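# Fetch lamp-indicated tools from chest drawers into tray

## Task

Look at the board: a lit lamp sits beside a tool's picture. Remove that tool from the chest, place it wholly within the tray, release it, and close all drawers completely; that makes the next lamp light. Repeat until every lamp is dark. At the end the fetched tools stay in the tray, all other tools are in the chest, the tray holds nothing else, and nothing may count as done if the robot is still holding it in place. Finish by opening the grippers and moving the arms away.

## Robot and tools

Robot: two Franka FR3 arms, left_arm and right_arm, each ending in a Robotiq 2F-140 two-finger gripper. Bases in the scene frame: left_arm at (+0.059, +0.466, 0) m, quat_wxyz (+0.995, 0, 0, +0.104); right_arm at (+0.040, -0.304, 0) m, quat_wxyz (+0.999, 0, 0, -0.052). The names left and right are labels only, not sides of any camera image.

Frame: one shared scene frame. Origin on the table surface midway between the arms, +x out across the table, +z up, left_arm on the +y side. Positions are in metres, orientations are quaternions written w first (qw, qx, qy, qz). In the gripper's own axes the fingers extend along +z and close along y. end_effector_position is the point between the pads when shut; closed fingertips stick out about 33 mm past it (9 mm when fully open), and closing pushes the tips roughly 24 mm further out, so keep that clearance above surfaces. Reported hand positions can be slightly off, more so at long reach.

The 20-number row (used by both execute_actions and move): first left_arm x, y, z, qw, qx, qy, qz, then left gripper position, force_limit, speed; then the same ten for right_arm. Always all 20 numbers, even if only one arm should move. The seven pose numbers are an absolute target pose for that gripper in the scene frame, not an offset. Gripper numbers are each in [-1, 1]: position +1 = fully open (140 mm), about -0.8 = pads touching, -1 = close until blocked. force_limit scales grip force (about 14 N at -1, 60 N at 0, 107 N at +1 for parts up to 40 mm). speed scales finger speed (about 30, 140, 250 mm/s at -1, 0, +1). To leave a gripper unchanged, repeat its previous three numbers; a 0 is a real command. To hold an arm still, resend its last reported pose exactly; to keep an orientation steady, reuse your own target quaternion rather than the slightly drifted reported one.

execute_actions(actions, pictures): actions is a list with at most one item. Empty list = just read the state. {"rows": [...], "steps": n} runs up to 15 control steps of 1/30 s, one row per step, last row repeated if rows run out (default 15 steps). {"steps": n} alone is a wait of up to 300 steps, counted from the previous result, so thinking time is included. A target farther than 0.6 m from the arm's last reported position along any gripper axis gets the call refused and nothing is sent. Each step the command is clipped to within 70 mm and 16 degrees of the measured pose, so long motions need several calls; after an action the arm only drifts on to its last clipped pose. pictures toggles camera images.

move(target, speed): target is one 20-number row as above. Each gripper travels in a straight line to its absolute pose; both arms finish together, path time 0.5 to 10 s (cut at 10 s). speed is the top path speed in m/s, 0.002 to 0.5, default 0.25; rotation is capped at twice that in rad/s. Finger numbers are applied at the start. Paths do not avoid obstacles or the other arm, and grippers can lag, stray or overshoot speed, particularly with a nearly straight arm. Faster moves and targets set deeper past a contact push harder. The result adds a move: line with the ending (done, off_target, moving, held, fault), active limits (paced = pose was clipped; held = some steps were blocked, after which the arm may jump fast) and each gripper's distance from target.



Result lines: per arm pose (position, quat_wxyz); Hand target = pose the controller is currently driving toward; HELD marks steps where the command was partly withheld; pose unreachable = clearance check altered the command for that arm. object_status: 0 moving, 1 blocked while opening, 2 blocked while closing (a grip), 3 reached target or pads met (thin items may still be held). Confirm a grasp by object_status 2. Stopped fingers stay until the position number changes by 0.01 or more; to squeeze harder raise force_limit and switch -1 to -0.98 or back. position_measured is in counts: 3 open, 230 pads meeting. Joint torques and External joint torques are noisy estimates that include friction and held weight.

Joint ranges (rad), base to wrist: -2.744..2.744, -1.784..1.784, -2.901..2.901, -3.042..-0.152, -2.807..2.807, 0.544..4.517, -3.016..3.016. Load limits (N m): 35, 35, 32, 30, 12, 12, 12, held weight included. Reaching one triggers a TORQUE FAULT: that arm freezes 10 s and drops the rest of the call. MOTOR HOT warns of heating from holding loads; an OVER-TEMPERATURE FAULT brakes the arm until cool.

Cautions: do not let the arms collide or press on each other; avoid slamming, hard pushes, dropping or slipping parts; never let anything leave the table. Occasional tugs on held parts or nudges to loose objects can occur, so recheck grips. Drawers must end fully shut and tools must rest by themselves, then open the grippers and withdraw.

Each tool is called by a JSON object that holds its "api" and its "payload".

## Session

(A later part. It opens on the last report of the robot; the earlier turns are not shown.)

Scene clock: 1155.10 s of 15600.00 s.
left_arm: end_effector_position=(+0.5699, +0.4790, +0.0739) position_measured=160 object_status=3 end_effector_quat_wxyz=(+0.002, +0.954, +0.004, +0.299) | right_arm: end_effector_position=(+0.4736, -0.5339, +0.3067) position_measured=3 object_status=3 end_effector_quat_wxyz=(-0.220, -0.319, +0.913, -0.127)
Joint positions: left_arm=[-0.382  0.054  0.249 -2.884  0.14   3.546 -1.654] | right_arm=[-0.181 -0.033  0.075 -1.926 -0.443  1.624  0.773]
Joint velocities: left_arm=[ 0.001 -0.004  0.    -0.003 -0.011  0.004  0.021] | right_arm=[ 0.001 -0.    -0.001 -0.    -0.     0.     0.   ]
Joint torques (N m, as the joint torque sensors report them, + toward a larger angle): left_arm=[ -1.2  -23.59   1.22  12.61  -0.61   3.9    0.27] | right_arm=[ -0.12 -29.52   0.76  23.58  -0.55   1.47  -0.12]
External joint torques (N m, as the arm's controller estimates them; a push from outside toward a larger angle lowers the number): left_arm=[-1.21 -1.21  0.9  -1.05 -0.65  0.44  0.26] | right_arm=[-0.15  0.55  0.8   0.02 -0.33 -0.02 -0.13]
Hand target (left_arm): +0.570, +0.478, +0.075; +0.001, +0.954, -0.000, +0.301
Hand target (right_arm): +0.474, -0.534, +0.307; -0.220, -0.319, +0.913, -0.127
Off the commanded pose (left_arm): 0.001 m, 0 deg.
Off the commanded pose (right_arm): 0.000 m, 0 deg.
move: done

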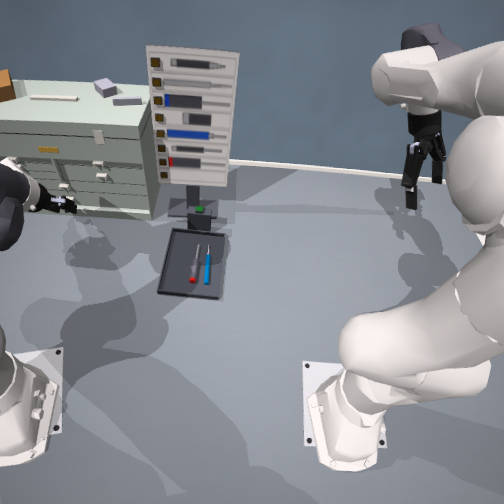

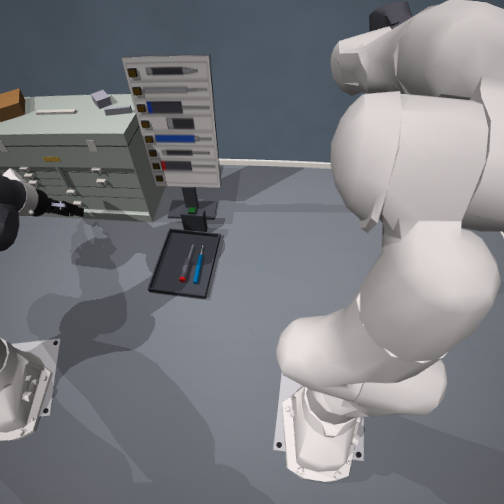

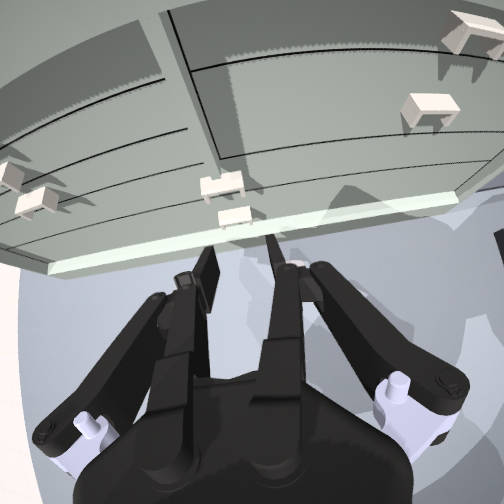

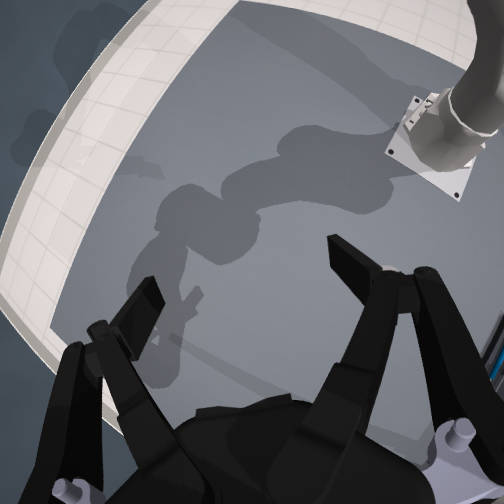

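{"api": "execute_actions", "payload": {"actions": []}}

{"api": "move", "payload": {"target": [0.50,0.47,0.20,0,0.9945,0,0.1045,-0.25,0,0,0.4736,-0.5339,0.3067,-0.220,-0.319,0.913,-0.127,1,0,0], "speed": 0.08}}

{"api": "move", "payload": {"target": [0.40,0.47,0.30,0,1,0,0,-0.25,0,0,0.4736,-0.5339,0.3067,-0.220,-0.319,0.913,-0.127,1,0,0], "speed": 0.12}}

Scene clock: 1189.50 s of 15600.00 s.
left_arm: end_effector_position=(+0.5699, +0.4792, +0.0741) position_measured=160 object_status=3 end_effector_quat_wxyz=(+0.001, +0.954, +0.002, +0.300) | right_arm: end_effector_position=(+0.4736, -0.5339, +0.3067) position_measured=3 object_status=3 end_effector_quat_wxyz=(-0.220, -0.319, +0.913, -0.127)
Joint positions: left_arm=[-0.382  0.054  0.249 -2.884  0.139  3.547 -1.649] | right_arm=[-0.181 -0.033  0.075 -1.926 -0.443  1.624  0.773]
Joint velocities: left_arm=[-0.    -0.    -0.     0.002 -0.001  0.     0.   ] | right_arm=[ 0.001  0.001 -0.    -0.001 -0.     0.001  0.002]
Joint torques (N m, as the joint torque sensors report them, + toward a larger angle): left_arm=[ -1.3  -23.87   1.52  12.62  -0.45   3.93   0.24] | right_arm=[ -0.41 -29.66   1.09  23.63  -0.54   1.51  -0.14]
External joint torques (N m, as the arm's controller estimates them; a push from outside toward a larger angle lowers the number): left_arm=[-1.34 -1.47  1.16 -1.05 -0.48  0.46  0.22] | right_arm=[-0.33  0.44  1.25  0.07 -0.31  0.03 -0.15]
Hand target (left_arm): +0.570, +0.478, +0.075; +0.001, +0.954, -0.000, +0.301
Hand target (right_arm): +0.474, -0.534, +0.307; -0.220, -0.319, +0.913, -0.127
Off the commanded pose (left_arm): 0.001 m, 0 deg.
Off the commanded pose (right_arm): 0.000 m, 0 deg.
Steps of this call (steps 1 to 90: nothing new was sent; then 31.40 s passed at rest). Readings (end_effector_position | what the end effector reports):
1: left_arm (+0.5699, +0.4790, +0.0740) | right_arm (+0.4736, -0.5339, +0.3067) | left_arm position_measured=160 object_status=3 | right_arm position_measured=3 object_status=3
2: left_arm (+0.5699, +0.4791, +0.0740) | right_arm (+0.4736, -0.5339, +0.3067) | left_arm position_measured=160 object_status=3 | right_arm position_measured=3 object_status=3
4: left_arm (+0.5699, +0.4791, +0.0740) | right_arm (+0.4736, -0.5339, +0.3067) | left_arm position_measured=160 object_status=3 | right_arm position_measured=3 object_status=3
8: left_arm (+0.5699, +0.4792, +0.0740) | right_arm (+0.4736, -0.5339, +0.3067) | left_arm position_measured=160 object_status=3 | right_arm position_measured=3 object_status=3
90: the state above

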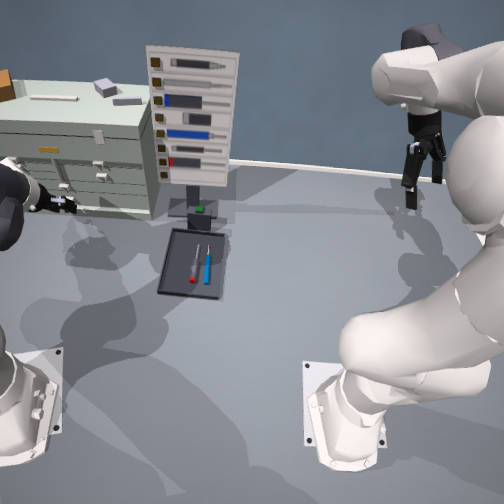

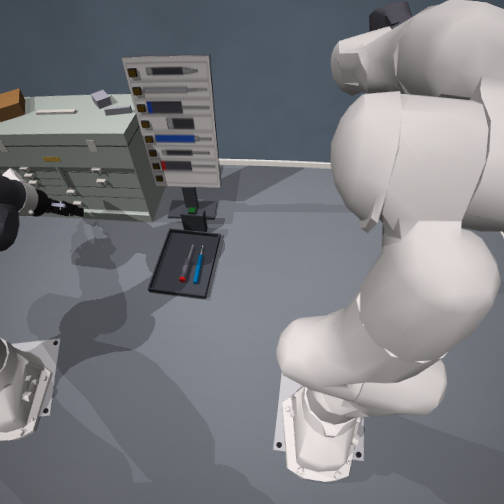

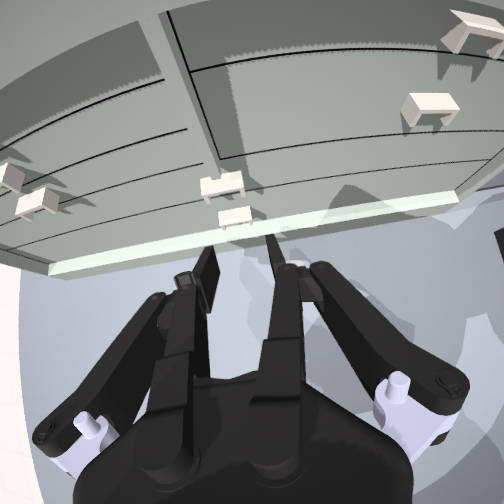

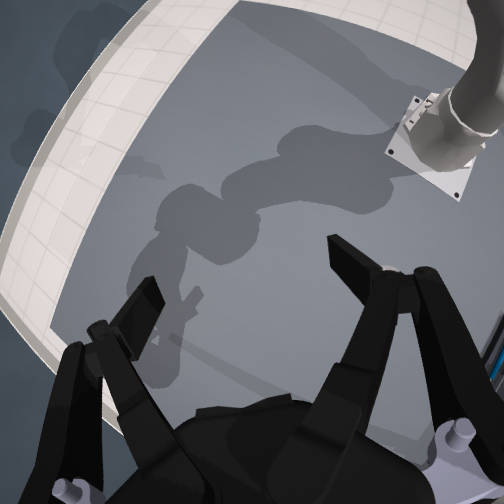

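Scene clock: 1192.63 s of 15600.00 s.
left_arm: end_effector_position=(+0.4989, +0.4659, +0.1987) position_measured=160 object_status=3 end_effector_quat_wxyz=(+0.005, +0.995, -0.001, +0.104) | right_arm: end_effector_position=(+0.4736, -0.5339, +0.3067) position_measured=3 object_status=3 end_effector_quat_wxyz=(-0.220, -0.319, +0.913, -0.127)
Joint positions: left_arm=[-0.35  -0.478  0.149 -2.674  0.089  2.408 -1.632] | right_arm=[-0.181 -0.033  0.075 -1.926 -0.443  1.624  0.773]
Joint velocities: left_arm=[-0.001  0.001  0.     0.002 -0.001 -0.01  -0.001] | right_arm=[ 0.     0.001 -0.001 -0.     0.    -0.    -0.001]
Joint torques (N m, as the joint torque sensors report them, + toward a larger angle): left_arm=[ -1.34 -15.58  -1.27  25.57   0.24   2.71   0.1 ] | right_arm=[ -0.24 -29.46   0.99  23.36  -0.52   1.49  -0.12]
External joint torques (N m, as the arm's controller estimates them; a push from outside toward a larger angle lowers the number): left_arm=[-1.34 -1.29  0.84  2.04 -0.48 -0.26  0.1 ] | right_arm=[-0.18  0.56  1.12 -0.17 -0.29  0.01 -0.13]
Hand target (left_arm): +0.499, +0.464, +0.199; +0.005, +0.995, -0.002, +0.104
Hand target (right_arm): +0.474, -0.534, +0.307; -0.220, -0.319, +0.913, -0.127
Off the commanded pose (left_arm): 0.004 m, 1 deg.
Off the commanded pose (right_arm): 0.000 m, 0 deg.
move: off_target (left_arm)

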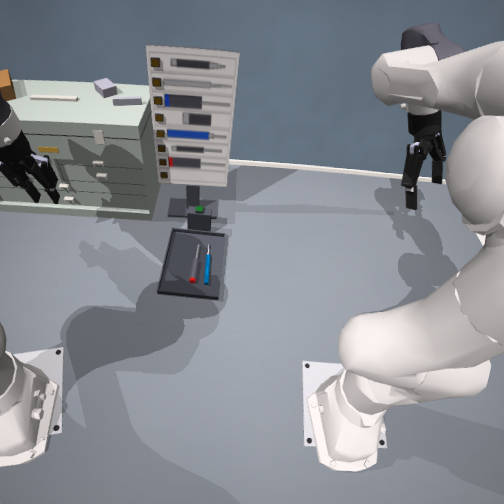

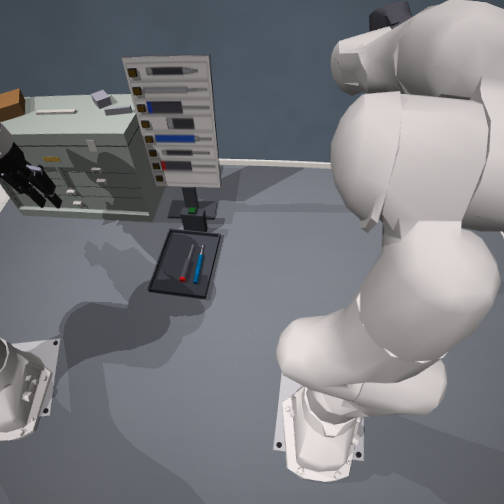

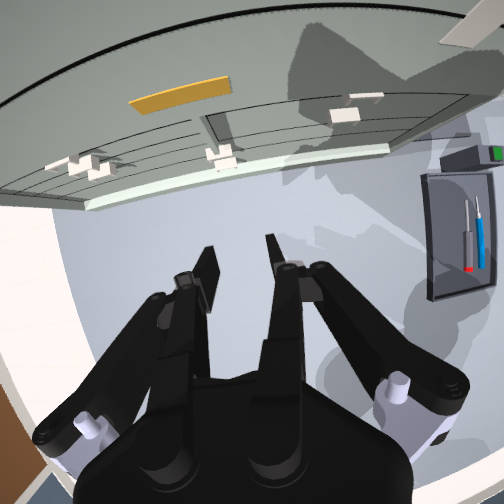

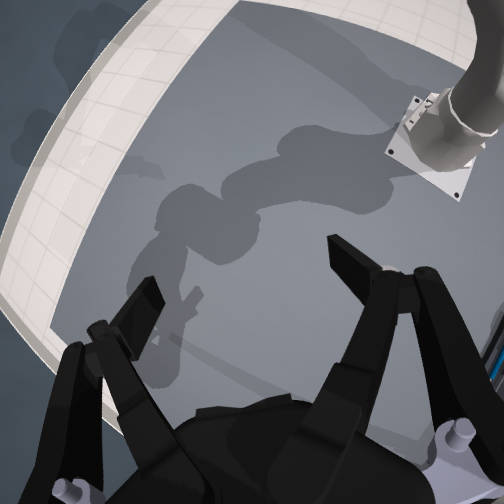

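Scene clock: 1194.50 s of 15600.00 s.
left_arm: end_effector_position=(+0.4011, +0.4696, +0.2998) position_measured=160 object_status=3 end_effector_quat_wxyz=(+0.000, +1.000, -0.003, +0.001) | right_arm: end_effector_position=(+0.4736, -0.5339, +0.3067) position_measured=3 object_status=3 end_effector_quat_wxyz=(-0.220, -0.319, +0.913, -0.127)
Joint positions: left_arm=[-0.35  -0.699  0.121 -2.502  0.079  1.807 -1.632] | right_arm=[-0.181 -0.033  0.075 -1.926 -0.443  1.624  0.773]
Joint velocities: left_arm=[-0.     0.001  0.001 -0.001  0.    -0.011  0.001] | right_arm=[-0.     0.001 -0.     0.     0.001 -0.001  0.001]
Joint torques (N m, as the joint torque sensors report them, + toward a larger angle): left_arm=[-0.67 -9.59 -2.14 26.24  0.48  2.12 -0.07] | right_arm=[ -0.49 -29.82   0.93  24.    -0.52   1.45  -0.12]
External joint torques (N m, as the arm's controller estimates them; a push from outside toward a larger angle lowers the number): left_arm=[-0.68 -1.63  0.52  1.89 -0.37 -0.4  -0.07] | right_arm=[-0.48  0.34  1.02  0.41 -0.29 -0.04 -0.13]
Hand target (left_arm): +0.400, +0.469, +0.301; +0.001, +1.000, -0.003, -0.000
Hand target (right_arm): +0.474, -0.534, +0.307; -0.220, -0.319, +0.913, -0.127
Off the commanded pose (left_arm): 0.001 m, 0 deg.
Off the commanded pose (right_arm): 0.000 m, 0 deg.
move: done

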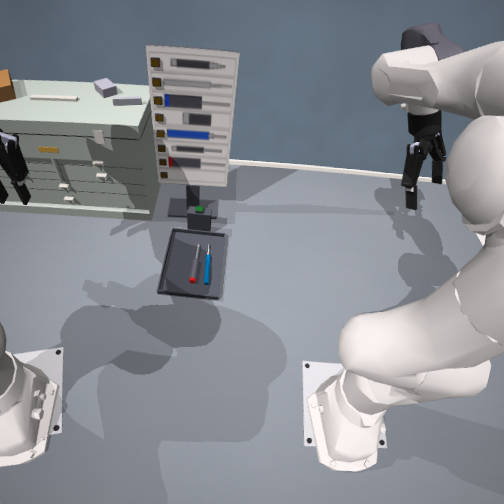

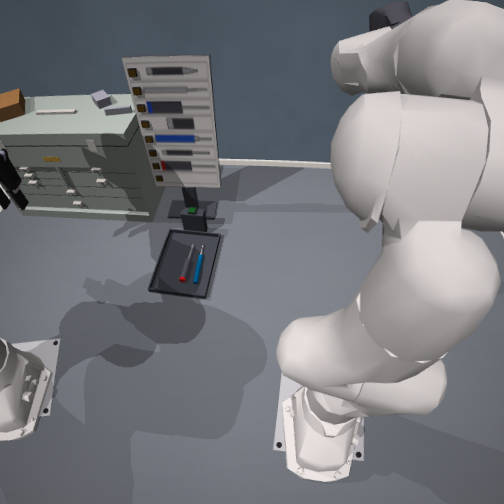

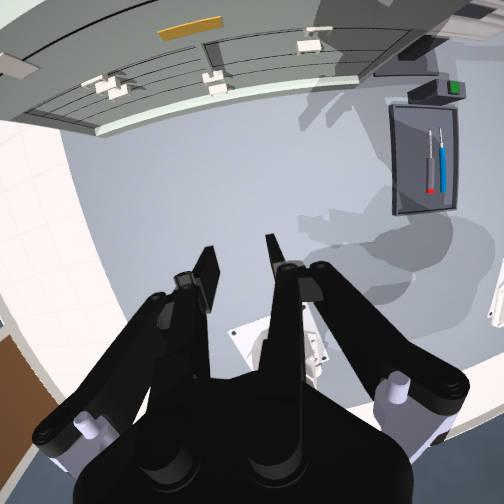

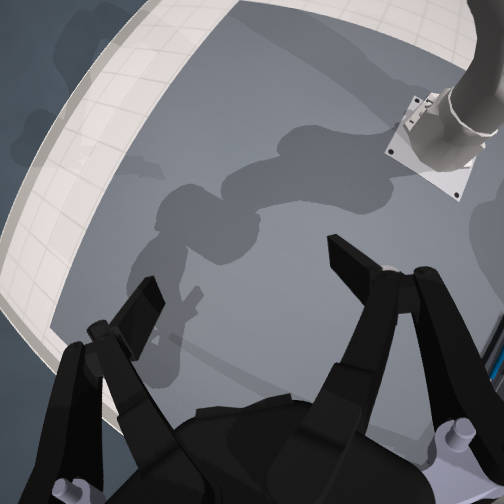

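{"api": "zoom_image", "payload": {"camera": "cam_head_left", "region": [0,40,250,310]}}

Region (0, 40, 250, 310) of cam_head_left's 504x504 image, scaled by 1.867, with more detail than that image has; it fills the left 467 columns of this view, and the rest is white.

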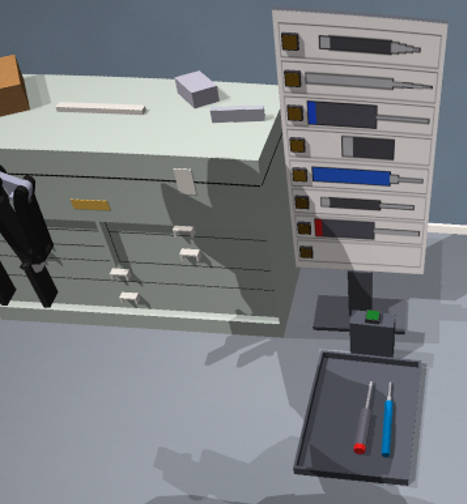

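{"api": "finished_scene", "payload": {"scene": 1}}

The scene is finished: the task was done.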